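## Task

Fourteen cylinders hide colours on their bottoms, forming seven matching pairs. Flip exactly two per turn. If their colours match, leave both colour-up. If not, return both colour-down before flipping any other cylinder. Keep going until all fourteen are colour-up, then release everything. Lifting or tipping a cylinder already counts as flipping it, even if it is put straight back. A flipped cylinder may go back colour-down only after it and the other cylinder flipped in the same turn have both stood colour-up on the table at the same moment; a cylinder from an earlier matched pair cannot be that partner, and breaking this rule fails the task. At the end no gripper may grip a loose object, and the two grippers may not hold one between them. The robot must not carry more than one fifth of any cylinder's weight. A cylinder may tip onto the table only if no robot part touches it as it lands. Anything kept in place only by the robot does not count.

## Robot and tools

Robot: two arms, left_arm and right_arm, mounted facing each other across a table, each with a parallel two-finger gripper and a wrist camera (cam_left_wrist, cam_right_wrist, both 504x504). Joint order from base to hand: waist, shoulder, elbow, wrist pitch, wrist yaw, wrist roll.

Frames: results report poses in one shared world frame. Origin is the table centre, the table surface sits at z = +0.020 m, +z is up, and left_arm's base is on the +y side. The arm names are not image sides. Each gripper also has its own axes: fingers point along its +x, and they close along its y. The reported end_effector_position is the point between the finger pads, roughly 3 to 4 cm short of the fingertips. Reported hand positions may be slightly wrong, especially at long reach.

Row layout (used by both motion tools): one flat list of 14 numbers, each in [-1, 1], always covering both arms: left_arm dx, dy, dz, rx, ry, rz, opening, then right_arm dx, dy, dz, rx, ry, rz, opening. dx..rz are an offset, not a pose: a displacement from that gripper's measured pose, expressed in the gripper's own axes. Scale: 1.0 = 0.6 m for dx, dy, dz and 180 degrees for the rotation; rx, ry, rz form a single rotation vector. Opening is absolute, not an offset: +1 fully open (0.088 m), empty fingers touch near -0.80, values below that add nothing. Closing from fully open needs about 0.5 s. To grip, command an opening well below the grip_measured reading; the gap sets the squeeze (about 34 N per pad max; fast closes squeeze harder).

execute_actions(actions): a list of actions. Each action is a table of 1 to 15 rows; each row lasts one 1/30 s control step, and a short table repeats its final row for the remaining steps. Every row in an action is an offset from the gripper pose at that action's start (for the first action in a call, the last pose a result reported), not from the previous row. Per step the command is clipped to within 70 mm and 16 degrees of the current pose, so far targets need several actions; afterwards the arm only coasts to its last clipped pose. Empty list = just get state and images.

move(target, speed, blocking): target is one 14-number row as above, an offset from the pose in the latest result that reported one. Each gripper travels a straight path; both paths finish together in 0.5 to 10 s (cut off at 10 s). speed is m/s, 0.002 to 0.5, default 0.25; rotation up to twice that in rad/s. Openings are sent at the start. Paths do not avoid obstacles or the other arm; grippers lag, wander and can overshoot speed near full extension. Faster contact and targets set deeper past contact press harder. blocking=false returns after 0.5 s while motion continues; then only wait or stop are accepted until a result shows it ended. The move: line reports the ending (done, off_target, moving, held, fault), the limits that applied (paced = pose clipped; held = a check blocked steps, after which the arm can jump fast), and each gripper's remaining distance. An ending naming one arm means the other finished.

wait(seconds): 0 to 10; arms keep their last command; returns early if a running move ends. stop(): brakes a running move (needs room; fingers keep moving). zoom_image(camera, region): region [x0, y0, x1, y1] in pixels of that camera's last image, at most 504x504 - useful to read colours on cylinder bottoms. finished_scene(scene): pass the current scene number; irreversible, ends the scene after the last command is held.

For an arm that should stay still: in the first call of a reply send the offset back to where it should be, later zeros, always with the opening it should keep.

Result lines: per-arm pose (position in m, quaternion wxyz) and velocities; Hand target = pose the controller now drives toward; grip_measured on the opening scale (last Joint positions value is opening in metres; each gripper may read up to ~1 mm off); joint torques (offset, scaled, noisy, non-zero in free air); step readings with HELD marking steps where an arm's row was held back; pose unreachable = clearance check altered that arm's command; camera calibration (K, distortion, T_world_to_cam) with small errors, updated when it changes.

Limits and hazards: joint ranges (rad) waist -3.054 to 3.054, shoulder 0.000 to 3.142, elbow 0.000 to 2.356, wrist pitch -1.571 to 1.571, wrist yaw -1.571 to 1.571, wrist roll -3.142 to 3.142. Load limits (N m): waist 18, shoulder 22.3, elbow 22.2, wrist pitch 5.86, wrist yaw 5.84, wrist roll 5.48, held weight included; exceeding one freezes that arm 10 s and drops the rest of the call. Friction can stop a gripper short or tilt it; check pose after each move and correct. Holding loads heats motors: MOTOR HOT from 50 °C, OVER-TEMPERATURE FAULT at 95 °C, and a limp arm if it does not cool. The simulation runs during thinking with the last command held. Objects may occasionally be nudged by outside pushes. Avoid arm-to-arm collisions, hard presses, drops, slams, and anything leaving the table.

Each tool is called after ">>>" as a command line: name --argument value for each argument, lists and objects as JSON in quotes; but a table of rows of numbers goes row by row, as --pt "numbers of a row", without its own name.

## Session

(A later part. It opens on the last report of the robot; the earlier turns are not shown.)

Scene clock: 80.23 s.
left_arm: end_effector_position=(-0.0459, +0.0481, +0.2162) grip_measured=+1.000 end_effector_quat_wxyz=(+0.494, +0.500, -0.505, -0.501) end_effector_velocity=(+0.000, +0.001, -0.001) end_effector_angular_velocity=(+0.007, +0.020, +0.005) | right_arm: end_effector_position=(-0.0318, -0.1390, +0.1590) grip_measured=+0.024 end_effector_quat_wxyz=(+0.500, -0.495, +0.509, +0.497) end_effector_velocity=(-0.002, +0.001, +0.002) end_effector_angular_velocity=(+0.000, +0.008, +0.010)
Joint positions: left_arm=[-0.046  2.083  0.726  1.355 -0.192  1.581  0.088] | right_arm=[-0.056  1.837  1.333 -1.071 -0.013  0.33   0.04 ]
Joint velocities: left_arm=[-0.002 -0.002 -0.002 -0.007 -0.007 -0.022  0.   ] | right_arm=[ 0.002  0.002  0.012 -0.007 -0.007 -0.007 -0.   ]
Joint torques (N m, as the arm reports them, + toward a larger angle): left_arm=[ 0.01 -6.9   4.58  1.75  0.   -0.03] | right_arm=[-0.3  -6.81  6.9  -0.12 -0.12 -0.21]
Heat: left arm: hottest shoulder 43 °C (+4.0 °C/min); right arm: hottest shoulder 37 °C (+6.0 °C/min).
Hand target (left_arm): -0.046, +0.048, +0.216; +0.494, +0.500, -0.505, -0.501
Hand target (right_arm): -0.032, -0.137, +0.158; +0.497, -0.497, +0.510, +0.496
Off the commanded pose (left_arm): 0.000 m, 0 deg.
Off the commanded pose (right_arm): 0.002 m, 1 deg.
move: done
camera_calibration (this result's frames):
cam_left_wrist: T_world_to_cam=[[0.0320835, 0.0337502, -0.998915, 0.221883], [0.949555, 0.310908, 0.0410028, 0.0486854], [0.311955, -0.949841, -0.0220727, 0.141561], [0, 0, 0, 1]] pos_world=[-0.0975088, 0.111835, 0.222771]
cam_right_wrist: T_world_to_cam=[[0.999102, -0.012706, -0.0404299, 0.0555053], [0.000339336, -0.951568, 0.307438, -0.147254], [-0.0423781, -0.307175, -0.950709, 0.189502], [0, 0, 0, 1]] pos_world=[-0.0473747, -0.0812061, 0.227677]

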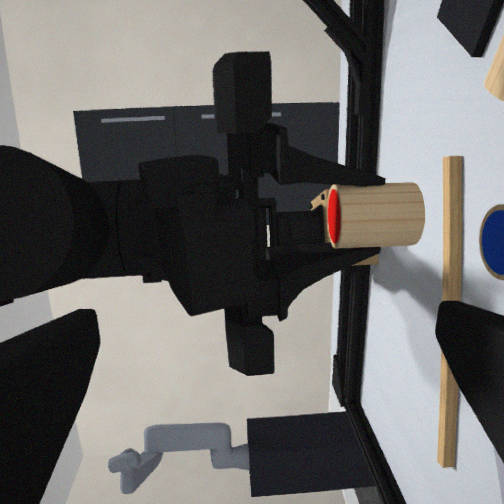

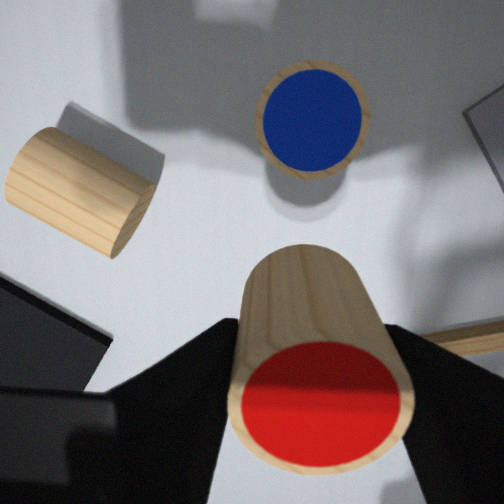

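>>> move --target '[0,0,0,0,0,0,1,0.141,0,0,0,0,-0.005,-0.4]' --speed 0.08

>>> move --target '[0,0,0,0,0,0,1,0,0,0,0,0,0,0.4]'

>>> wait --seconds 2

>>> move --target '[0,0,0,0,0,0,1,0,0,0,0,0,0,-0.4]'

>>> move --target '[0,0,0,0,0,0,1,-0.13,0,0,0,0,0,-0.4]' --speed 0.15

>>> move --target '[0,0,0,0,0,0,1,-0.09,0.02,0.048,0,-0.499,0,-0.4]' --speed 0.35

Scene clock: 85.03 s.
left_arm: end_effector_position=(-0.0459, +0.0481, +0.2162) grip_measured=+1.000 end_effector_quat_wxyz=(+0.494, +0.500, -0.505, -0.501) end_effector_velocity=(+0.002, +0.001, -0.003) end_effector_angular_velocity=(+0.012, +0.019, +0.020) | right_arm: end_effector_position=(-0.0335, -0.1362, +0.0829) grip_measured=+0.024 end_effector_quat_wxyz=(+0.504, -0.493, +0.503, +0.500) end_effector_velocity=(-0.002, -0.001, -0.001) end_effector_angular_velocity=(+0.000, +0.008, +0.010)
Joint positions: left_arm=[-0.046  2.083  0.726  1.355 -0.192  1.581  0.088] | right_arm=[-0.049  1.953  1.161 -0.77  -0.002  0.333  0.04 ]
Joint velocities: left_arm=[-0.002  0.002 -0.002 -0.007 -0.022 -0.022  0.   ] | right_arm=[ 0.002 -0.002 -0.007  0.007 -0.007 -0.007 -0.   ]
Joint torques (N m, as the arm reports them, + toward a larger angle): left_arm=[-0.09 -7.    4.66  1.74  0.01 -0.04] | right_arm=[ 0.32 -6.66  3.44  0.99  0.13  0.17]
Heat: left arm: hottest shoulder 43 °C (+3.0 °C/min); right arm: hottest shoulder 37 °C (+6.1 °C/min).
Hand target (left_arm): -0.046, +0.048, +0.216; +0.494, +0.500, -0.505, -0.501
Hand target (right_arm): -0.033, -0.140, +0.075; +0.504, -0.498, +0.505, +0.493
Off the commanded pose (left_arm): 0.000 m, 0 deg.
Off the commanded pose (right_arm): 0.009 m, 1 deg.
move: off_target (right_arm)
camera_calibration (this result's frames):
cam_left_wrist: T_world_to_cam=[[0.0320835, 0.0337502, -0.998915, 0.221883], [0.949555, 0.310908, 0.0410028, 0.0486854], [0.311955, -0.949841, -0.0220727, 0.141561], [0, 0, 0, 1]] pos_world=[-0.0975088, 0.111835, 0.222771]
cam_right_wrist: T_world_to_cam=[[0.999379, -0.00832774, -0.0342381, 0.0542571], [0.00203721, -0.95639, 0.292087, -0.120541], [-0.0351774, -0.291975, -0.955779, 0.120668], [0, 0, 0, 1]] pos_world=[-0.0497331, -0.0796004, 0.152398]

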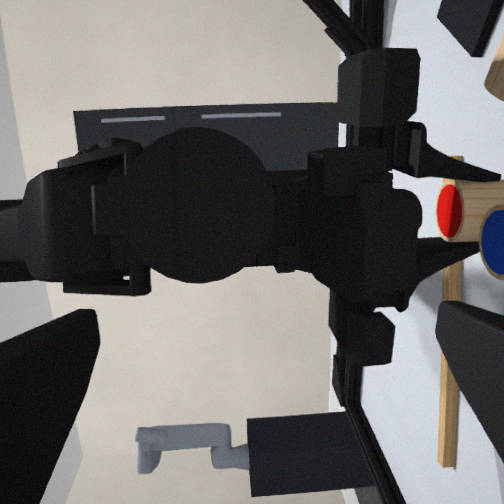

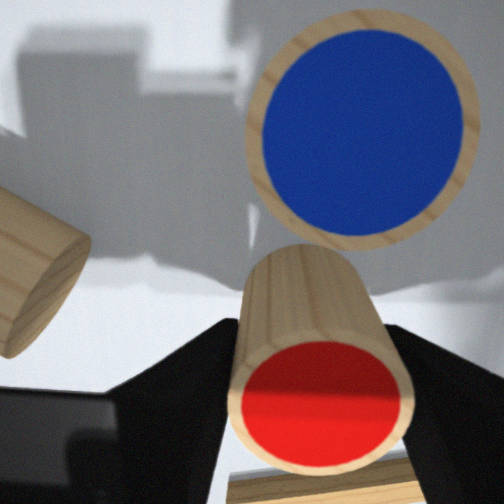

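Scene clock: 85.70 s.
left_arm: end_effector_position=(-0.0459, +0.0481, +0.2162) grip_measured=+1.000 end_effector_quat_wxyz=(+0.494, +0.500, -0.505, -0.501) end_effector_velocity=(-0.002, +0.002, -0.003) end_effector_angular_velocity=(+0.012, +0.005, +0.000) | right_arm: end_effector_position=(-0.0336, -0.1358, +0.0829) grip_measured=+0.398 end_effector_quat_wxyz=(+0.505, -0.493, +0.502, +0.501) end_effector_velocity=(+0.000, -0.002, +0.000) end_effector_angular_velocity=(-0.009, +0.005, +0.005)
Joint positions: left_arm=[-0.046  2.083  0.726  1.355 -0.192  1.581  0.088] | right_arm=[-0.049  1.953  1.161 -0.768 -0.002  0.333  0.059]
Joint velocities: left_arm=[-0.007 -0.002 -0.007 -0.007 -0.007 -0.007  0.   ] | right_arm=[-0.002 -0.002 -0.002 -0.007 -0.007 -0.007  0.001]
Joint torques (N m, as the arm reports them, + toward a larger angle): left_arm=[-0.15 -6.96  4.51  1.71  0.   -0.06] | right_arm=[ 0.05 -8.4   4.85 -0.02  0.01 -0.01]
Heat: left arm: hottest shoulder 43 °C (+3.0 °C/min); right arm: hottest shoulder 37 °C (+6.1 °C/min).
Hand target (left_arm): -0.046, +0.048, +0.216; +0.494, +0.500, -0.505, -0.501
Hand target (right_arm): -0.033, -0.136, +0.083; +0.504, -0.493, +0.502, +0.500
Off the commanded pose (left_arm): 0.000 m, 0 deg.
Off the commanded pose (right_arm): 0.000 m, 0 deg.
move: done
camera_calibration (this result's frames):
cam_left_wrist: T_world_to_cam=[[0.0320835, 0.0337502, -0.998915, 0.221883], [0.949555, 0.310908, 0.0410028, 0.0486854], [0.311955, -0.949841, -0.0220727, 0.141561], [0, 0, 0, 1]] pos_world=[-0.0975088, 0.111835, 0.222771]
cam_right_wrist: T_world_to_cam=[[0.999358, -0.00826518, -0.0348519, 0.0544499], [0.00221167, -0.956917, 0.290353, -0.120086], [-0.0357502, -0.290244, -0.956285, 0.121041], [0, 0, 0, 1]] pos_world=[-0.0498221, -0.0793312, 0.152515]

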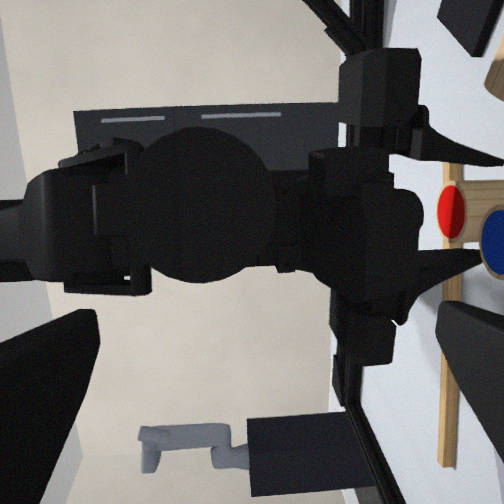

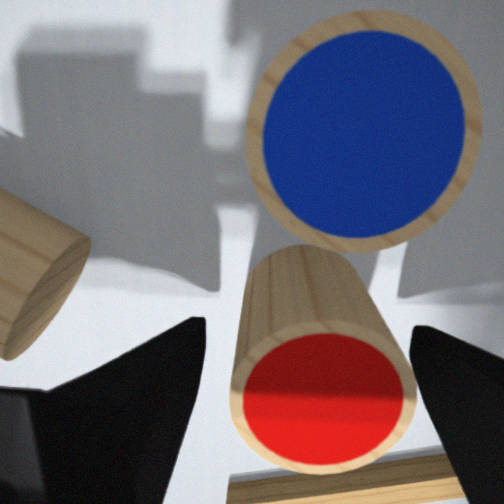

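Scene clock: 87.70 s.
left_arm: end_effector_position=(-0.0459, +0.0481, +0.2161) grip_measured=+1.000 end_effector_quat_wxyz=(+0.494, +0.500, -0.505, -0.501) end_effector_velocity=(+0.002, +0.000, -0.001) end_effector_angular_velocity=(+0.007, +0.006, +0.010) | right_arm: end_effector_position=(-0.0336, -0.1359, +0.0829) grip_measured=+0.400 end_effector_quat_wxyz=(+0.504, -0.493, +0.502, +0.500) end_effector_velocity=(+0.000, -0.002, +0.002) end_effector_angular_velocity=(-0.005, +0.006, +0.005)
Joint positions: left_arm=[-0.046  2.083  0.725  1.355 -0.192  1.581  0.088] | right_arm=[-0.049  1.953  1.161 -0.768 -0.002  0.333  0.059]
Joint velocities: left_arm=[ 0.002 -0.002 -0.002 -0.007 -0.007 -0.007  0.   ] | right_arm=[-0.002 -0.007 -0.002 -0.007 -0.007 -0.007  0.   ]
Joint torques (N m, as the arm reports them, + toward a larger angle): left_arm=[-0.06 -7.04  4.56  1.76  0.01 -0.04] | right_arm=[ 0.03 -8.46  4.85 -0.01  0.   -0.01]
Heat: left arm: hottest shoulder 43 °C (+2.0 °C/min); right arm: hottest shoulder 37 °C (+6.1 °C/min).
Hand target (left_arm): -0.046, +0.048, +0.216; +0.494, +0.500, -0.505, -0.501
Hand target (right_arm): -0.033, -0.136, +0.083; +0.504, -0.493, +0.503, +0.500
Off the commanded pose (left_arm): 0.000 m, 0 deg.
Off the commanded pose (right_arm): 0.000 m, 0 deg.
wait: 2.00 s; at rest by 0.17 s
camera_calibration (this result's frames):
cam_left_wrist: T_world_to_cam=[[0.0321604, 0.0341235, -0.9989, 0.221738], [0.949552, 0.310893, 0.041192, 0.0486072], [0.311956, -0.949832, -0.0224036, 0.141704], [0, 0, 0, 1]] pos_world=[-0.0974918, 0.111917, 0.222666]
cam_right_wrist: T_world_to_cam=[[0.999362, -0.00827778, -0.0347291, 0.0544113], [0.00217686, -0.956812, 0.2907, -0.120177], [-0.0356356, -0.29059, -0.956184, 0.120966], [0, 0, 0, 1]] pos_world=[-0.0498043, -0.079385, 0.152491]

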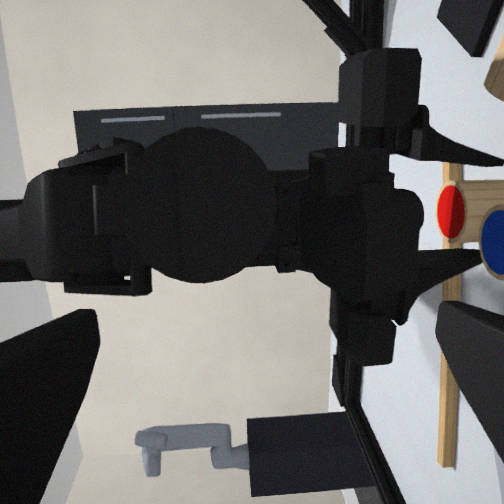

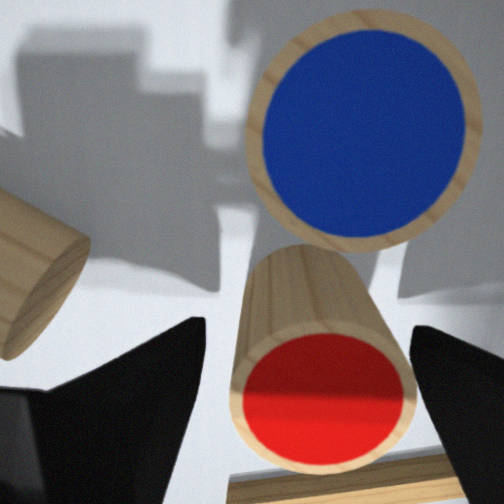

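Scene clock: 88.20 s.
left_arm: end_effector_position=(-0.0459, +0.0481, +0.2161) grip_measured=+1.000 end_effector_quat_wxyz=(+0.494, +0.500, -0.505, -0.501) end_effector_velocity=(-0.002, +0.001, +0.002) end_effector_angular_velocity=(-0.007, +0.009, +0.000) | right_arm: end_effector_position=(-0.0334, -0.1360, +0.0829) grip_measured=+0.024 end_effector_quat_wxyz=(+0.505, -0.493, +0.502, +0.500) end_effector_velocity=(+0.004, -0.005, +0.000) end_effector_angular_velocity=(-0.019, -0.014, -0.010)
Joint positions: left_arm=[-0.046  2.083  0.725  1.355 -0.192  1.581  0.088] | right_arm=[-0.049  1.953  1.161 -0.769 -0.001  0.333  0.04 ]
Joint velocities: left_arm=[-0.007 -0.002 -0.002  0.007 -0.007 -0.007  0.   ] | right_arm=[-0.002 -0.002 -0.002 -0.022  0.007  0.007 -0.   ]
Joint torques (N m, as the arm reports them, + toward a larger angle): left_arm=[-0.01 -6.97  4.44  1.72 -0.01 -0.04] | right_arm=[ 0.06 -8.42  4.85  0.19 -0.03 -0.02]
Heat: left arm: hottest shoulder 43 °C (+2.0 °C/min); right arm: hottest shoulder 37 °C (+6.0 °C/min).
Hand target (left_arm): -0.046, +0.048, +0.216; +0.494, +0.500, -0.505, -0.501
Hand target (right_arm): -0.034, -0.136, +0.083; +0.504, -0.493, +0.502, +0.500
Off the commanded pose (left_arm): 0.000 m, 0 deg.
Off the commanded pose (right_arm): 0.000 m, 0 deg.
move: done
camera_calibration (this result's frames):
cam_left_wrist: T_world_to_cam=[[0.0321604, 0.0341235, -0.9989, 0.221738], [0.949552, 0.310893, 0.041192, 0.0486072], [0.311956, -0.949832, -0.0224036, 0.141704], [0, 0, 0, 1]] pos_world=[-0.0974918, 0.111917, 0.222666]
cam_right_wrist: T_world_to_cam=[[0.999408, -0.00830274, -0.0334009, 0.0540828], [0.00177915, -0.956706, 0.291051, -0.120305], [-0.0343713, -0.290938, -0.956124, 0.120932], [0, 0, 0, 1]] pos_world=[-0.0496801, -0.0794634, 0.152447]

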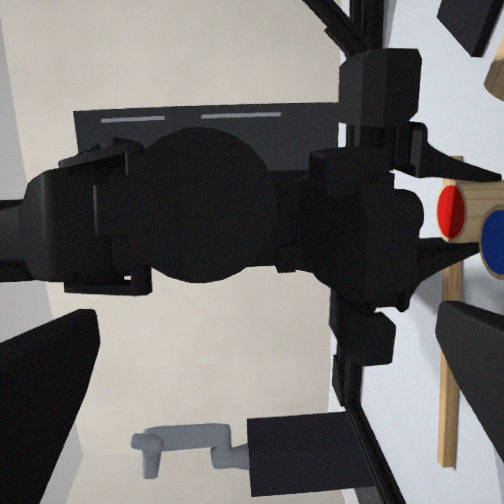

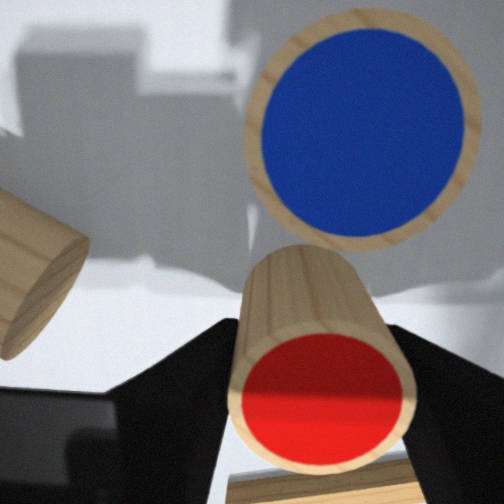

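Scene clock: 89.17 s.
left_arm: end_effector_position=(-0.0459, +0.0481, +0.2161) grip_measured=+1.000 end_effector_quat_wxyz=(+0.494, +0.500, -0.505, -0.501) end_effector_velocity=(+0.002, +0.001, -0.001) end_effector_angular_velocity=(+0.007, +0.020, +0.020) | right_arm: end_effector_position=(-0.0322, -0.1397, +0.1549) grip_measured=+0.024 end_effector_quat_wxyz=(+0.502, -0.499, +0.505, +0.494) end_effector_velocity=(-0.001, -0.002, +0.002) end_effector_angular_velocity=(-0.014, +0.003, -0.005)
Joint positions: left_arm=[-0.046  2.083  0.725  1.355 -0.192  1.581  0.088] | right_arm=[-0.049  1.842  1.323 -1.059 -0.001  0.333  0.04 ]
Joint velocities: left_arm=[-0.002 -0.002 -0.002 -0.007 -0.022 -0.022  0.   ] | right_arm=[ 0.002  0.002  0.012 -0.022 -0.007  0.007 -0.   ]
Joint torques (N m, as the arm reports them, + toward a larger angle): left_arm=[-0.01 -7.01  4.52  1.74  0.01 -0.02] | right_arm=[ 0.01 -9.08  6.98 -0.07  0.01 -0.02]
Heat: left arm: hottest shoulder 44 °C (+3.0 °C/min); right arm: hottest shoulder 37 °C (+6.0 °C/min).
Hand target (left_arm): -0.046, +0.048, +0.216; +0.494, +0.500, -0.505, -0.501
Hand target (right_arm): -0.033, -0.137, +0.161; +0.505, -0.493, +0.502, +0.500
Off the commanded pose (left_arm): 0.000 m, 0 deg.
Off the commanded pose (right_arm): 0.007 m, 1 deg.
move: done
camera_calibration (this result's frames):
cam_left_wrist: T_world_to_cam=[[0.0321604, 0.0341235, -0.9989, 0.221738], [0.949552, 0.310893, 0.041192, 0.0486072], [0.311956, -0.949832, -0.0224036, 0.141704], [0, 0, 0, 1]] pos_world=[-0.0974918, 0.111917, 0.222666]
cam_right_wrist: T_world_to_cam=[[0.999579, -0.00882215, -0.0276263, 0.0542878], [0.000094291, -0.951613, 0.307299, -0.14662], [-0.0290006, -0.307172, -0.951212, 0.185901], [0, 0, 0, 1]] pos_world=[-0.0488599, -0.0819425, 0.223387]

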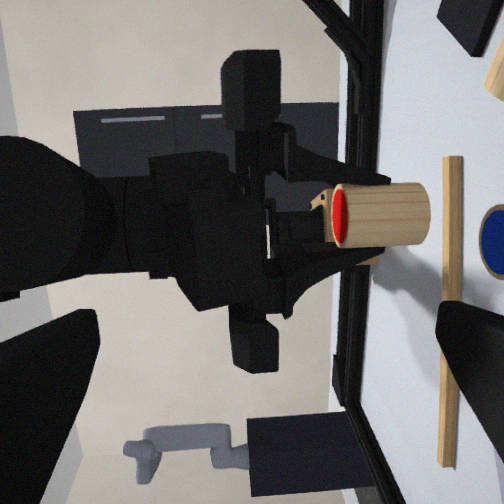

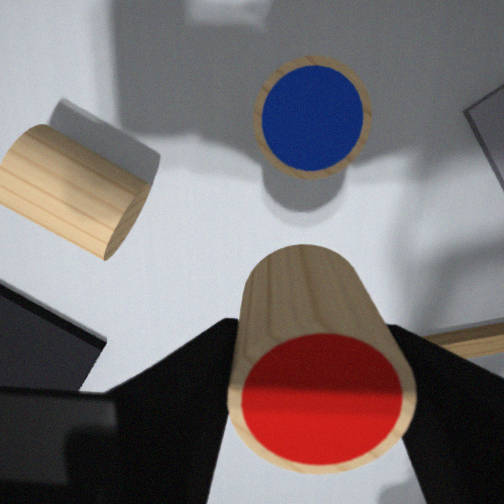

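Scene clock: 92.00 s.
left_arm: end_effector_position=(-0.0459, +0.0481, +0.2159) grip_measured=+1.000 end_effector_quat_wxyz=(+0.494, +0.501, -0.505, -0.501) end_effector_velocity=(+0.000, +0.001, -0.001) end_effector_angular_velocity=(+0.007, +0.020, +0.005) | right_arm: end_effector_position=(-0.0443, -0.1092, +0.2144) grip_measured=+0.024 end_effector_quat_wxyz=(+0.709, +0.008, +0.008, +0.705) end_effector_velocity=(+0.000, -0.001, -0.001) end_effector_angular_velocity=(+0.010, -0.016, +0.005)
Joint positions: left_arm=[-0.046  2.083  0.725  1.355 -0.192  1.581  0.088] | right_arm=[0.174 1.743 0.316 1.427 0.548 0.023 0.04 ]
Joint velocities: left_arm=[-0.002 -0.002 -0.002 -0.007 -0.007 -0.022  0.   ] | right_arm=[-0.002  0.017 -0.007  0.037 -0.007 -0.022 -0.001]
Joint torques (N m, as the arm reports them, + toward a larger angle): left_arm=[-0.07 -6.95  4.64  1.72 -0.01 -0.05] | right_arm=[ 0.26 -4.62  2.32  1.96  0.11 -0.21]
Heat: left arm: hottest shoulder 44 °C (+2.0 °C/min); right arm: hottest shoulder 37 °C (+6.0 °C/min).
Hand target (left_arm): -0.046, +0.048, +0.216; +0.494, +0.500, -0.505, -0.501
Hand target (right_arm): -0.044, -0.111, +0.209; +0.709, -0.001, +0.007, +0.705
Off the commanded pose (left_arm): 0.000 m, 0 deg.
Off the commanded pose (right_arm): 0.006 m, 2 deg.
move: done
camera_calibration (this result's frames):
cam_left_wrist: T_world_to_cam=[[0.0322372, 0.0344967, -0.998885, 0.221547], [0.949549, 0.310877, 0.0413812, 0.0485747], [0.311958, -0.949824, -0.0227345, 0.14177], [0, 0, 0, 1]] pos_world=[-0.0974925, 0.111914, 0.222513]
cam_right_wrist: T_world_to_cam=[[0.999558, 0.0233954, -0.0183565, 0.069903], [-0.0104877, -0.300283, -0.953793, 0.205191], [-0.0278265, 0.953563, -0.299904, 0.249555], [0, 0, 0, 1]] pos_world=[-0.0607758, -0.177987, 0.271836]

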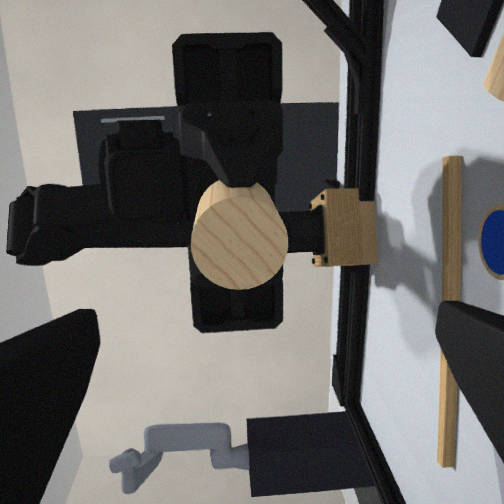

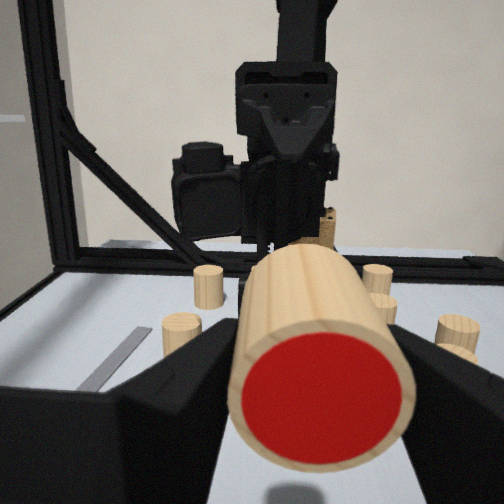

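>>> move --target '[0,0,0,0,0,0,1,0.1735,0,-0.006,0,0,0,-0.4]' --speed 0.15

>>> move --target '[0,0,0,0,0,0,-0.4,0,0,0,0,0,0,-0.4]'

Scene clock: 94.90 s.
left_arm: end_effector_position=(-0.0459, +0.0481, +0.2159) grip_measured=+1.000 end_effector_quat_wxyz=(+0.494, +0.501, -0.505, -0.501) end_effector_velocity=(+0.002, +0.000, -0.001) end_effector_angular_velocity=(+0.007, -0.009, +0.010) | right_arm: end_effector_position=(-0.0439, -0.0082, +0.2127) grip_measured=+0.024 end_effector_quat_wxyz=(+0.709, +0.009, +0.007, +0.705) end_effector_velocity=(+0.002, +0.002, -0.003) end_effector_angular_velocity=(-0.016, +0.001, +0.000)
Joint positions: left_arm=[-0.046  2.083  0.725  1.355 -0.192  1.581  0.088] | right_arm=[0.008 1.978 0.689 1.291 0.382 0.022 0.04 ]
Joint velocities: left_arm=[ 0.002 -0.002 -0.002 -0.007 -0.007  0.007  0.   ] | right_arm=[-0.007  0.002  0.007 -0.022 -0.007  0.007 -0.   ]
Joint torques (N m, as the arm reports them, + toward a larger angle): left_arm=[-0.12 -6.87  4.53  1.74  0.02 -0.04] | right_arm=[-0.28 -6.56  5.52  1.74 -0.1  -0.01]
Heat: left arm: hottest shoulder 44 °C (+2.0 °C/min); right arm: hottest shoulder 37 °C (+5.0 °C/min).
Hand target (left_arm): -0.046, +0.048, +0.216; +0.494, +0.500, -0.505, -0.501
Hand target (right_arm): -0.044, -0.005, +0.211; +0.709, +0.008, +0.008, +0.705
Off the commanded pose (left_arm): 0.000 m, 0 deg.
Off the commanded pose (right_arm): 0.004 m, 0 deg.
move: done
camera_calibration (this result's frames):
cam_left_wrist: T_world_to_cam=[[0.0322372, 0.0344967, -0.998885, 0.221547], [0.949549, 0.310877, 0.0413812, 0.0485747], [0.311958, -0.949824, -0.0227345, 0.14177], [0, 0, 0, 1]] pos_world=[-0.0974925, 0.111914, 0.222513]
cam_right_wrist: T_world_to_cam=[[0.999558, 0.0234456, -0.0182659, 0.0670543], [-0.010465, -0.29758, -0.95464, 0.234053], [-0.0278177, 0.954409, -0.297203, 0.152236], [0, 0, 0, 1]] pos_world=[-0.0603405, -0.0772185, 0.269906]

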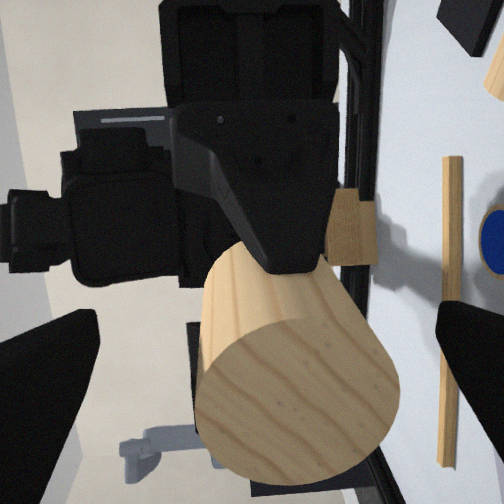

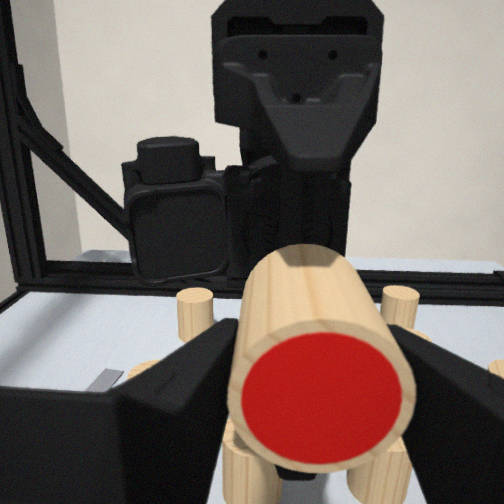

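Scene clock: 95.40 s.
left_arm: end_effector_position=(-0.0459, +0.0481, +0.2155) grip_measured=+0.041 end_effector_quat_wxyz=(+0.494, +0.501, -0.504, -0.501) end_effector_velocity=(+0.002, +0.001, -0.003) end_effector_angular_velocity=(+0.012, +0.005, +0.020) | right_arm: end_effector_position=(-0.0437, -0.0082, +0.2130) grip_measured=+0.024 end_effector_quat_wxyz=(+0.709, +0.010, +0.007, +0.705) end_effector_velocity=(+0.002, +0.001, +0.002) end_effector_angular_velocity=(+0.002, -0.021, -0.010)
Joint positions: left_arm=[-0.046  2.083  0.725  1.353 -0.192  1.581  0.041] | right_arm=[0.008 1.978 0.689 1.293 0.382 0.022 0.04 ]
Joint velocities: left_arm=[-0.002  0.002 -0.002 -0.007 -0.022 -0.007 -0.   ] | right_arm=[-0.002 -0.007  0.002 -0.007  0.007 -0.022 -0.   ]
Joint torques (N m, as the arm reports them, + toward a larger angle): left_arm=[ 0.   -6.98  4.6   1.92 -0.01 -0.05] | right_arm=[ 0.1  -8.09  4.28  1.67  0.   -0.01]
Heat: left arm: hottest shoulder 44 °C (+2.0 °C/min); right arm: hottest shoulder 37 °C (+5.0 °C/min).
Hand target (left_arm): -0.046, +0.048, +0.216; +0.494, +0.501, -0.505, -0.501
Hand target (right_arm): -0.044, -0.008, +0.213; +0.709, +0.009, +0.007, +0.705
Off the commanded pose (left_arm): 0.000 m, 0 deg.
Off the commanded pose (right_arm): 0.000 m, 0 deg.
move: done
camera_calibration (this result's frames):
cam_left_wrist: T_world_to_cam=[[0.0326213, 0.0363628, -0.998806, 0.221047], [0.949533, 0.310799, 0.042327, 0.0483902], [0.311967, -0.94978, -0.024389, 0.142117], [0, 0, 0, 1]] pos_world=[-0.0974948, 0.111903, 0.222201]
cam_right_wrist: T_world_to_cam=[[0.999565, 0.0227093, -0.0187948, 0.0669381], [-0.0112281, -0.296217, -0.955055, 0.234436], [-0.027256, 0.954851, -0.295833, 0.152032], [0, 0, 0, 1]] pos_world=[-0.0601329, -0.0772443, 0.270134]

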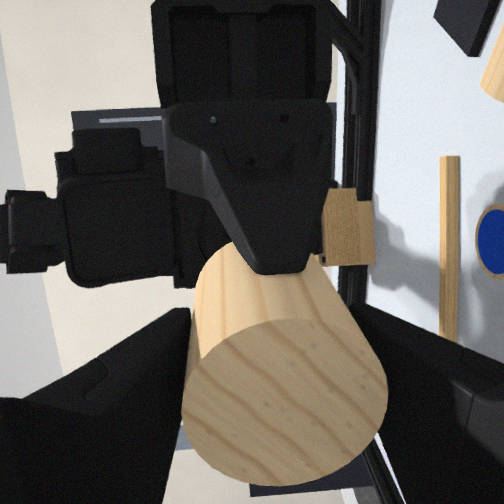

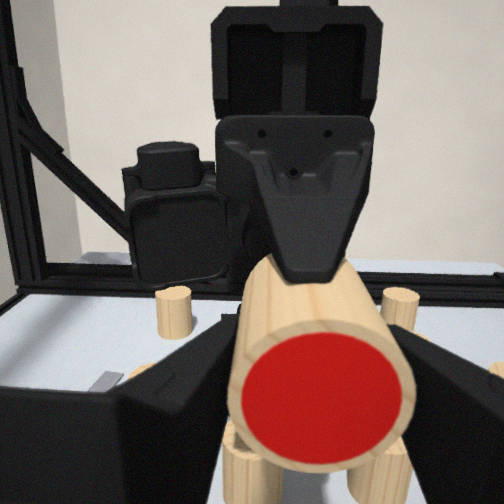

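>>> move --target '[0,0,0,0,0,0,-0.4,0,0,0,0,0,0,0.6]'

>>> move --target '[0,0,0,0,0,0,-0.4,-0.14,0,0,0,0,0,0.6]' --speed 0.2

>>> move --target '[-0.307,-0.092,0.049,0,0,-0.5,-0.4,0.007,-0.025,-0.122,0,0.504,0,0.6]' --speed 0.35

Scene clock: 99.03 s.
left_arm: end_effector_position=(-0.0458, +0.0481, +0.2152) grip_measured=+0.038 end_effector_quat_wxyz=(+0.493, +0.501, -0.504, -0.501) end_effector_velocity=(+0.002, +0.000, -0.004) end_effector_angular_velocity=(+0.022, +0.018, +0.010) | right_arm: end_effector_position=(-0.0439, -0.0082, +0.2131) grip_measured=+0.599 end_effector_quat_wxyz=(+0.709, +0.010, +0.007, +0.705) end_effector_velocity=(+0.001, -0.001, -0.008) end_effector_angular_velocity=(-0.030, -0.019, +0.005)
Joint positions: left_arm=[-0.046  2.083  0.725  1.353 -0.193  1.581  0.041] | right_arm=[0.008 1.978 0.689 1.293 0.382 0.023 0.068]
Joint velocities: left_arm=[ 0.002 -0.002 -0.002 -0.022 -0.007 -0.022 -0.   ] | right_arm=[-0.002  0.002 -0.007 -0.022 -0.007 -0.007  0.   ]
Joint torques (N m, as the arm reports them, + toward a larger angle): left_arm=[-0.05 -6.92  4.49  1.72  0.01 -0.05] | right_arm=[ 0.01 -8.07  4.3   1.79  0.01 -0.01]
Heat: left arm: hottest shoulder 44 °C (+2.0 °C/min); right arm: hottest shoulder 37 °C (+5.0 °C/min).
Hand target (left_arm): -0.046, +0.048, +0.215; +0.494, +0.501, -0.504, -0.501
Hand target (right_arm): -0.044, -0.008, +0.213; +0.709, +0.010, +0.007, +0.705
Off the commanded pose (left_arm): 0.000 m, 0 deg.
Off the commanded pose (right_arm): 0.000 m, 0 deg.
move: done
camera_calibration (this result's frames):
cam_left_wrist: T_world_to_cam=[[0.0327627, 0.0371212, -0.998774, 0.220753], [0.949407, 0.31113, 0.042707, 0.0482435], [0.312333, -0.949642, -0.0250497, 0.142244], [0, 0, 0, 1]] pos_world=[-0.0974629, 0.111877, 0.221985]
cam_right_wrist: T_world_to_cam=[[0.999538, 0.0234804, -0.0193062, 0.0672821], [-0.0114983, -0.295884, -0.955155, 0.234508], [-0.0281398, 0.954935, -0.295477, 0.151978], [0, 0, 0, 1]] pos_world=[-0.0602779, -0.0773215, 0.270197]

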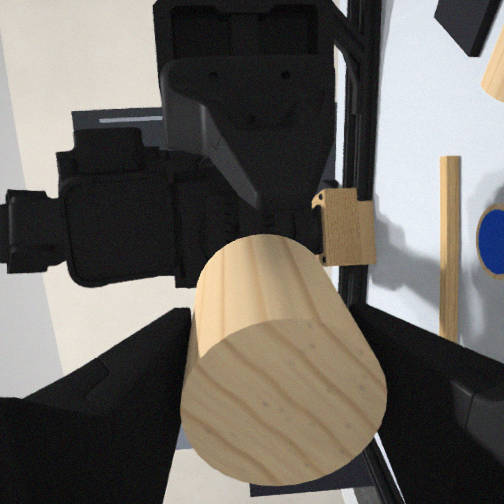

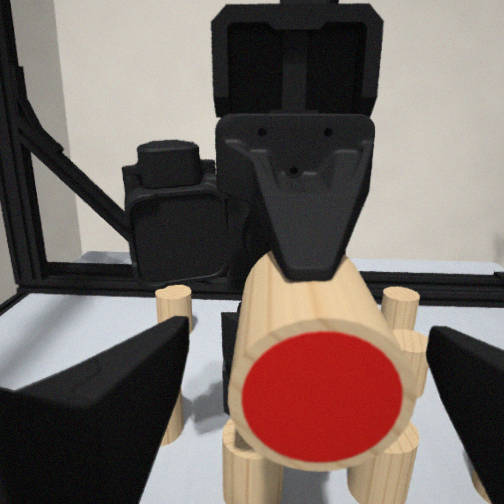

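Scene clock: 99.97 s.
left_arm: end_effector_position=(-0.0458, +0.0481, +0.2152) grip_measured=+0.037 end_effector_quat_wxyz=(+0.493, +0.501, -0.504, -0.501) end_effector_velocity=(-0.000, -0.000, +0.006) end_effector_angular_velocity=(-0.017, +0.011, +0.005) | right_arm: end_effector_position=(-0.0450, -0.0893, +0.2124) grip_measured=+0.600 end_effector_quat_wxyz=(+0.709, +0.010, +0.007, +0.705) end_effector_velocity=(-0.001, -0.002, +0.000) end_effector_angular_velocity=(+0.002, +0.008, +0.020)
Joint positions: left_arm=[-0.046  2.083  0.725  1.353 -0.193  1.581  0.041] | right_arm=[0.134 1.807 0.385 1.427 0.507 0.023 0.068]
Joint velocities: left_arm=[-0.002 -0.007  0.002  0.007 -0.007 -0.007 -0.   ] | right_arm=[-0.002 -0.007 -0.012  0.007 -0.022  0.007 -0.   ]
Joint torques (N m, as the arm reports them, + toward a larger angle): left_arm=[ 0.   -6.97  4.58  1.74  0.04 -0.01] | right_arm=[ 0.29 -7.08  2.39  1.92  0.1   0.01]
Heat: left arm: hottest shoulder 44 °C (+2.0 °C/min); right arm: hottest shoulder 37 °C (+5.0 °C/min).
Hand target (left_arm): -0.046, +0.048, +0.215; +0.493, +0.501, -0.504, -0.501
Hand target (right_arm): -0.044, -0.092, +0.213; +0.709, +0.011, +0.007, +0.705
Off the commanded pose (left_arm): 0.000 m, 0 deg.
Off the commanded pose (right_arm): 0.003 m, 0 deg.
move: done
camera_calibration (this result's frames):
cam_left_wrist: T_world_to_cam=[[0.0327627, 0.0371212, -0.998774, 0.220753], [0.949407, 0.31113, 0.042707, 0.0482435], [0.312333, -0.949642, -0.0250497, 0.142244], [0, 0, 0, 1]] pos_world=[-0.0974629, 0.111877, 0.221985]
cam_right_wrist: T_world_to_cam=[[0.999512, 0.0242328, -0.0196976, 0.0704052], [-0.0116322, -0.296464, -0.954973, 0.209737], [-0.0289813, 0.954737, -0.296037, 0.229159], [0, 0, 0, 1]] pos_world=[-0.0612898, -0.158314, 0.26952]

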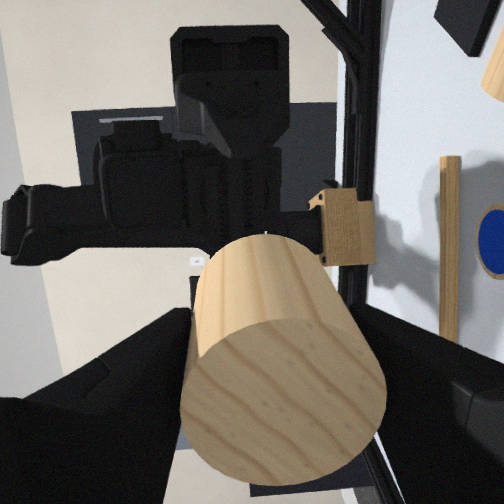

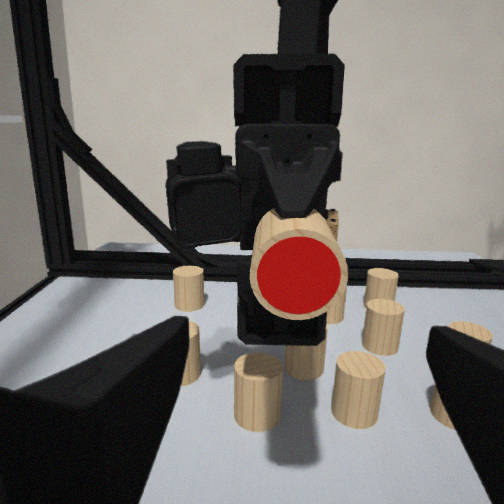

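Scene clock: 102.73 s.
left_arm: end_effector_position=(-0.0717, +0.2339, +0.1595) grip_measured=+0.034 end_effector_quat_wxyz=(-0.003, +0.711, +0.000, -0.703) end_effector_velocity=(-0.001, +0.003, +0.002) end_effector_angular_velocity=(+0.014, +0.003, +0.005) | right_arm: end_effector_position=(-0.0313, -0.0862, +0.1415) grip_measured=+0.600 end_effector_quat_wxyz=(+0.501, -0.492, +0.507, +0.500) end_effector_velocity=(-0.001, -0.006, +0.003) end_effector_angular_velocity=(-0.041, +0.011, +0.005)
Joint positions: left_arm=[-0.164  1.756  1.13  -0.953 -0.009  1.254  0.041] | right_arm=[-0.099  2.032  1.532 -1.065 -0.012  0.285  0.068]
Joint velocities: left_arm=[-0.002 -0.002  0.007 -0.022  0.007 -0.007 -0.   ] | right_arm=[-0.002  0.007  0.022 -0.051 -0.022 -0.007 -0.   ]
Joint torques (N m, as the arm reports them, + toward a larger angle): left_arm=[-0.3  -5.25  6.73 -0.01  0.25 -0.07] | right_arm=[-0.17 -7.8   6.74 -0.14 -0.14 -0.14]
Heat: left arm: hottest shoulder 44 °C (+2.0 °C/min); right arm: hottest shoulder 37 °C (+4.0 °C/min).
Hand target (left_arm): -0.074, +0.232, +0.160; -0.004, +0.709, +0.001, -0.705
Hand target (right_arm): -0.031, -0.084, +0.138; +0.498, -0.495, +0.508, +0.499
Off the commanded pose (left_arm): 0.002 m, 0 deg.
Off the commanded pose (right_arm): 0.003 m, 1 deg.
move: done
camera_calibration (this result's frames):
cam_left_wrist: T_world_to_cam=[[0.0257225, 0.998958, 0.037693, -0.231727], [0.942675, -0.0367882, 0.331679, 0.0521962], [0.33272, 0.0270006, -0.942639, 0.244689], [0, 0, 0, 1]] pos_world=[-0.124656, 0.226799, 0.222075]
cam_right_wrist: T_world_to_cam=[[0.999047, -0.0107716, -0.0422918, 0.0554446], [0.00231785, -0.954598, 0.297887, -0.0904518], [-0.0435804, -0.297701, -0.953664, 0.190324], [0, 0, 0, 1]] pos_world=[-0.0468877, -0.0290881, 0.210794]

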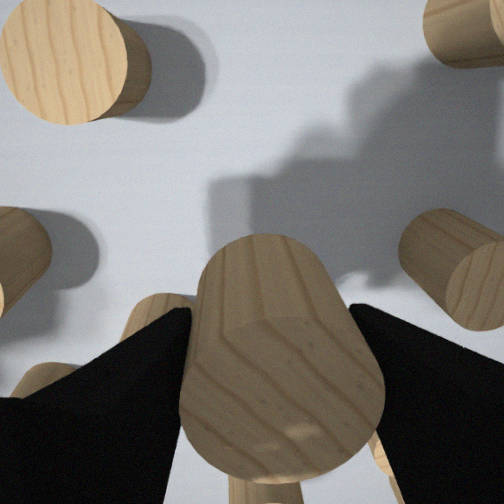

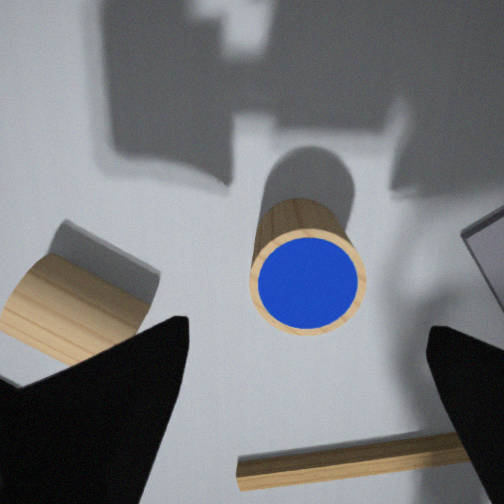

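>>> execute_actions --actions '[]'

Scene clock: 110.03 s.
left_arm: end_effector_position=(-0.0717, +0.2340, +0.1593) grip_measured=+0.034 end_effector_quat_wxyz=(-0.004, +0.711, +0.001, -0.703) end_effector_velocity=(+0.001, +0.001, +0.001) end_effector_angular_velocity=(-0.000, -0.008, +0.005) | right_arm: end_effector_position=(-0.0314, -0.0862, +0.1413) grip_measured=+0.600 end_effector_quat_wxyz=(+0.501, -0.493, +0.507, +0.499) end_effector_velocity=(+0.003, -0.005, +0.000) end_effector_angular_velocity=(-0.019, -0.013, +0.005)
Joint positions: left_arm=[-0.164  1.757  1.131 -0.955 -0.009  1.254  0.041] | right_arm=[-0.099  2.035  1.534 -1.067 -0.012  0.285  0.068]
Joint velocities: left_arm=[-0.002 -0.002  0.002 -0.007 -0.007 -0.007  0.   ] | right_arm=[-0.002 -0.002 -0.002 -0.022  0.007 -0.007  0.   ]
Joint torques (N m, as the arm reports them, + toward a larger angle): left_arm=[-0.26 -5.18  6.83 -0.02  0.24 -0.1 ] | right_arm=[-0.16 -8.04  6.76 -0.07 -0.11 -0.19]
Heat: left arm: hottest shoulder 43 °C (+0.0 °C/min); right arm: hottest shoulder 38 °C (+4.1 °C/min).
Hand target (left_arm): -0.074, +0.232, +0.160; -0.004, +0.709, +0.002, -0.705
Hand target (right_arm): -0.031, -0.084, +0.138; +0.498, -0.495, +0.508, +0.499
Off the commanded pose (left_arm): 0.002 m, 0 deg.
Off the commanded pose (right_arm): 0.003 m, 1 deg.
camera_calibration (this result's frames):
cam_left_wrist: T_world_to_cam=[[0.0253286, 0.998894, 0.039623, -0.232207], [0.942609, -0.0370643, 0.331836, 0.0522893], [0.332937, 0.0289441, -0.942505, 0.244092], [0, 0, 0, 1]] pos_world=[-0.124674, 0.226823, 0.221907]
cam_right_wrist: T_world_to_cam=[[0.999066, -0.0105012, -0.0419209, 0.0554481], [0.00258096, -0.953798, 0.300436, -0.0907067], [-0.043139, -0.300264, -0.95288, 0.189729], [0, 0, 0, 1]] pos_world=[-0.0469775, -0.028965, 0.210365]

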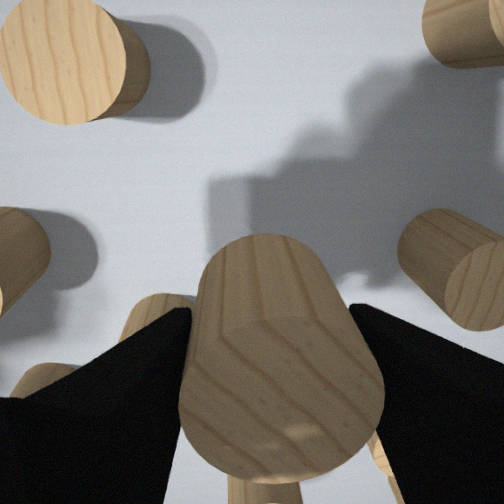

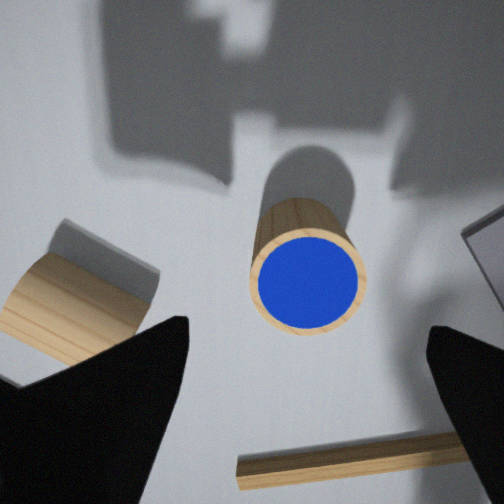

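>>> move --target '[0.142,0.003,0.003,0,0,0,-0.4,0.105,-0.005,0,0,0,-0.005,0.6]' --speed 0.08

>>> move --target '[0,0,0,0,0,0,0.55,0,0,0,0,0,0,-0.4]'

>>> move --target '[-0.14,0,0,0,0,0,0.55,-0.13,0,0,0,0,0,-0.4]'

Scene clock: 113.77 s.
left_arm: end_effector_position=(-0.0724, +0.2320, +0.0793) grip_measured=+0.033 end_effector_quat_wxyz=(-0.002, +0.711, -0.001, -0.704) end_effector_velocity=(+0.003, +0.000, -0.001) end_effector_angular_velocity=(-0.009, -0.020, +0.005) | right_arm: end_effector_position=(-0.0308, -0.0818, +0.0869) grip_measured=+0.600 end_effector_quat_wxyz=(+0.508, -0.489, +0.500, +0.504) end_effector_velocity=(+0.000, +0.001, -0.001) end_effector_angular_velocity=(+0.004, -0.006, -0.005)
Joint positions: left_arm=[-0.164  1.924  0.979 -0.631 -0.009  1.254  0.041] | right_arm=[-0.099  2.106  1.413 -0.854 -0.001  0.285  0.068]
Joint velocities: left_arm=[-0.002 -0.002 -0.007  0.007 -0.022 -0.007  0.   ] | right_arm=[ 0.002  0.002 -0.002  0.007  0.007  0.007 -0.   ]
Joint torques (N m, as the arm reports them, + toward a larger angle): left_arm=[-0.03 -4.86  4.05  1.09  0.03  0.01] | right_arm=[ 0.1  -8.23  3.67  0.32  0.09  0.  ]
Heat: left arm: hottest shoulder 43 °C (+0.0 °C/min); right arm: hottest shoulder 38 °C (+3.0 °C/min).
Hand target (left_arm): -0.072, +0.233, +0.074; -0.004, +0.711, +0.001, -0.703
Hand target (right_arm): -0.029, -0.087, +0.079; +0.505, -0.497, +0.503, +0.496
Off the commanded pose (left_arm): 0.005 m, 0 deg.
Off the commanded pose (right_arm): 0.010 m, 1 deg.
move: off_target (right_arm)
camera_calibration (this result's frames):
cam_left_wrist: T_world_to_cam=[[0.0253992, 0.999106, 0.0337879, -0.22655], [0.943246, -0.0351469, 0.33023, 0.0791377], [0.331122, 0.0234827, -0.943296, 0.17016], [0, 0, 0, 1]] pos_world=[-0.125236, 0.225133, 0.142032]
cam_right_wrist: T_world_to_cam=[[0.999282, -0.00975779, -0.0366034, 0.0522619], [0.00082394, -0.960428, 0.278526, -0.0688336], [-0.0378727, -0.278356, -0.959731, 0.141847], [0, 0, 0, 1]] pos_world=[-0.0467955, -0.0261157, 0.15722]

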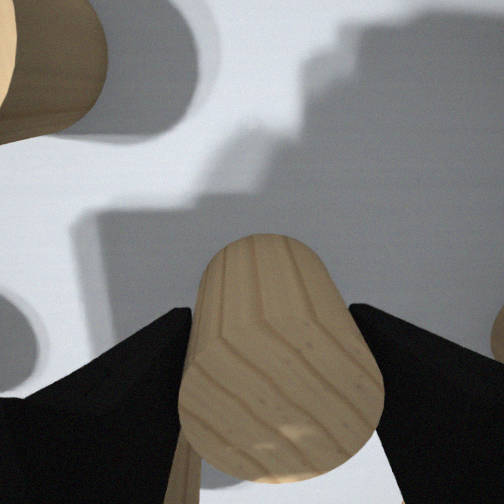

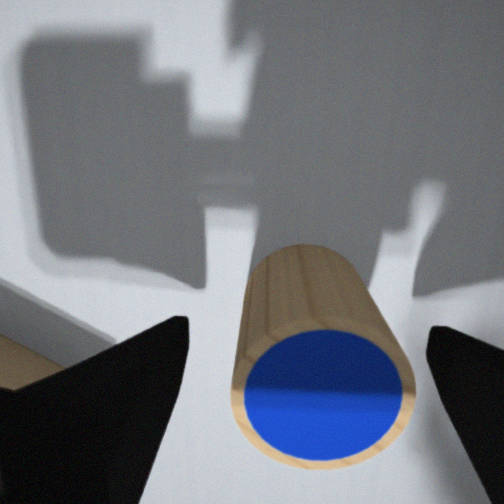

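Scene clock: 114.43 s.
left_arm: end_effector_position=(-0.0724, +0.2317, +0.0792) grip_measured=+0.548 end_effector_quat_wxyz=(-0.001, +0.710, -0.002, -0.704) end_effector_velocity=(+0.000, +0.000, +0.001) end_effector_angular_velocity=(-0.000, -0.008, +0.005) | right_arm: end_effector_position=(-0.0306, -0.0818, +0.0869) grip_measured=+0.024 end_effector_quat_wxyz=(+0.508, -0.489, +0.500, +0.503) end_effector_velocity=(-0.000, +0.001, +0.000) end_effector_angular_velocity=(+0.005, +0.009, -0.010)
Joint positions: left_arm=[-0.164  1.924  0.979 -0.629 -0.009  1.254  0.066] | right_arm=[-0.099  2.106  1.413 -0.855  0.     0.285  0.04 ]
Joint velocities: left_arm=[-0.002 -0.002  0.002 -0.007 -0.007 -0.007  0.001] | right_arm=[-0.002 -0.002 -0.002  0.007 -0.007  0.007 -0.   ]
Joint torques (N m, as the arm reports them, + toward a larger angle): left_arm=[-0.17 -6.2   4.75  0.1   0.02  0.03] | right_arm=[ 0.06 -9.81  5.15  0.17 -0.04 -0.02]
Heat: left arm: hottest shoulder 43 °C (-1.0 °C/min); right arm: hottest shoulder 38 °C (+3.0 °C/min).
Hand target (left_arm): -0.072, +0.232, +0.079; -0.002, +0.711, -0.001, -0.704
Hand target (right_arm): -0.031, -0.082, +0.087; +0.508, -0.489, +0.500, +0.504
Off the commanded pose (left_arm): 0.000 m, 0 deg.
Off the commanded pose (right_arm): 0.000 m, 0 deg.
move: done
camera_calibration (this result's frames):
cam_left_wrist: T_world_to_cam=[[0.0254151, 0.999154, 0.0323289, -0.226183], [0.943405, -0.034669, 0.329826, 0.0791665], [0.330668, 0.0221167, -0.943488, 0.170423], [0, 0, 0, 1]] pos_world=[-0.125291, 0.224967, 0.141993]
cam_right_wrist: T_world_to_cam=[[0.999325, -0.00978721, -0.0353993, 0.0519678], [0.000462377, -0.960411, 0.278588, -0.0688812], [-0.0367244, -0.278416, -0.959758, 0.141875], [0, 0, 0, 1]] pos_world=[-0.0466906, -0.0261452, 0.157195]

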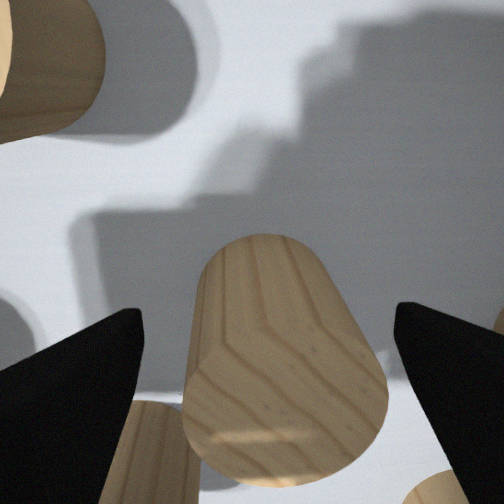

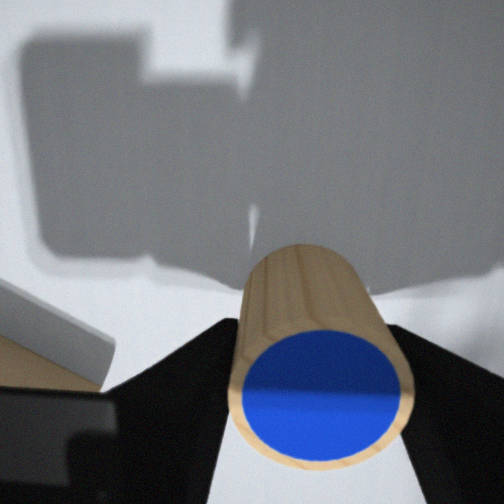

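Scene clock: 115.33 s.
left_arm: end_effector_position=(-0.0720, +0.2341, +0.1577) grip_measured=+0.550 end_effector_quat_wxyz=(-0.007, +0.712, +0.004, -0.702) end_effector_velocity=(+0.001, +0.001, +0.001) end_effector_angular_velocity=(+0.000, -0.007, -0.025) | right_arm: end_effector_position=(-0.0295, -0.0859, +0.1602) grip_measured=+0.024 end_effector_quat_wxyz=(+0.506, -0.493, +0.502, +0.499) end_effector_velocity=(-0.002, -0.002, +0.004) end_effector_angular_velocity=(-0.009, +0.005, +0.010)
Joint positions: left_arm=[-0.165  1.767  1.136 -0.959 -0.009  1.254  0.066] | right_arm=[-0.099  2.011  1.577 -1.126  0.     0.285  0.04 ]
Joint velocities: left_arm=[-0.002 -0.002  0.002 -0.007 -0.007  0.022 -0.   ] | right_arm=[ 0.002 -0.002  0.012 -0.022 -0.007 -0.007  0.001]
Joint torques (N m, as the arm reports them, + toward a larger angle): left_arm=[-0.26 -6.97  6.67  0.    0.05 -0.09] | right_arm=[  0.06 -10.03   6.91  -0.05   0.01  -0.02]
Heat: left arm: hottest shoulder 43 °C (-1.0 °C/min); right arm: hottest shoulder 38 °C (+3.0 °C/min).
Hand target (left_arm): -0.074, +0.232, +0.163; -0.001, +0.710, -0.001, -0.704
Hand target (right_arm): -0.030, -0.083, +0.165; +0.508, -0.489, +0.500, +0.503
Off the commanded pose (left_arm): 0.006 m, 1 deg.
Off the commanded pose (right_arm): 0.005 m, 1 deg.
move: done
camera_calibration (this result's frames):
cam_left_wrist: T_world_to_cam=[[0.0259631, 0.998492, 0.0483676, -0.233386], [0.941614, -0.0406743, 0.334227, 0.0535629], [0.335691, 0.036866, -0.941251, 0.240825], [0, 0, 0, 1]] pos_world=[-0.125219, 0.226335, 0.220063]
cam_right_wrist: T_world_to_cam=[[0.999441, -0.0102075, -0.0318274, 0.0527873], [-0.00051913, -0.956852, 0.290574, -0.0948642], [-0.0334202, -0.290395, -0.956323, 0.209599], [0, 0, 0, 1]] pos_world=[-0.0458023, -0.0293657, 0.22969]

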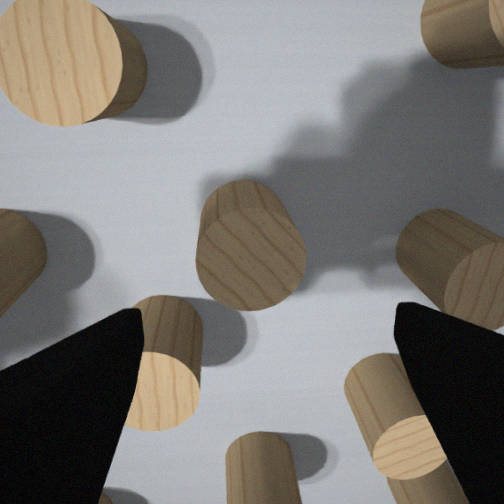

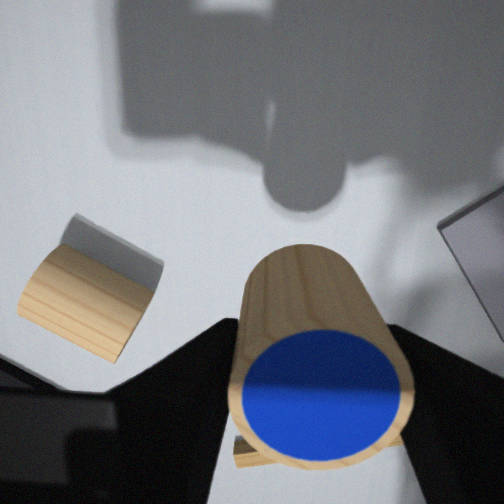

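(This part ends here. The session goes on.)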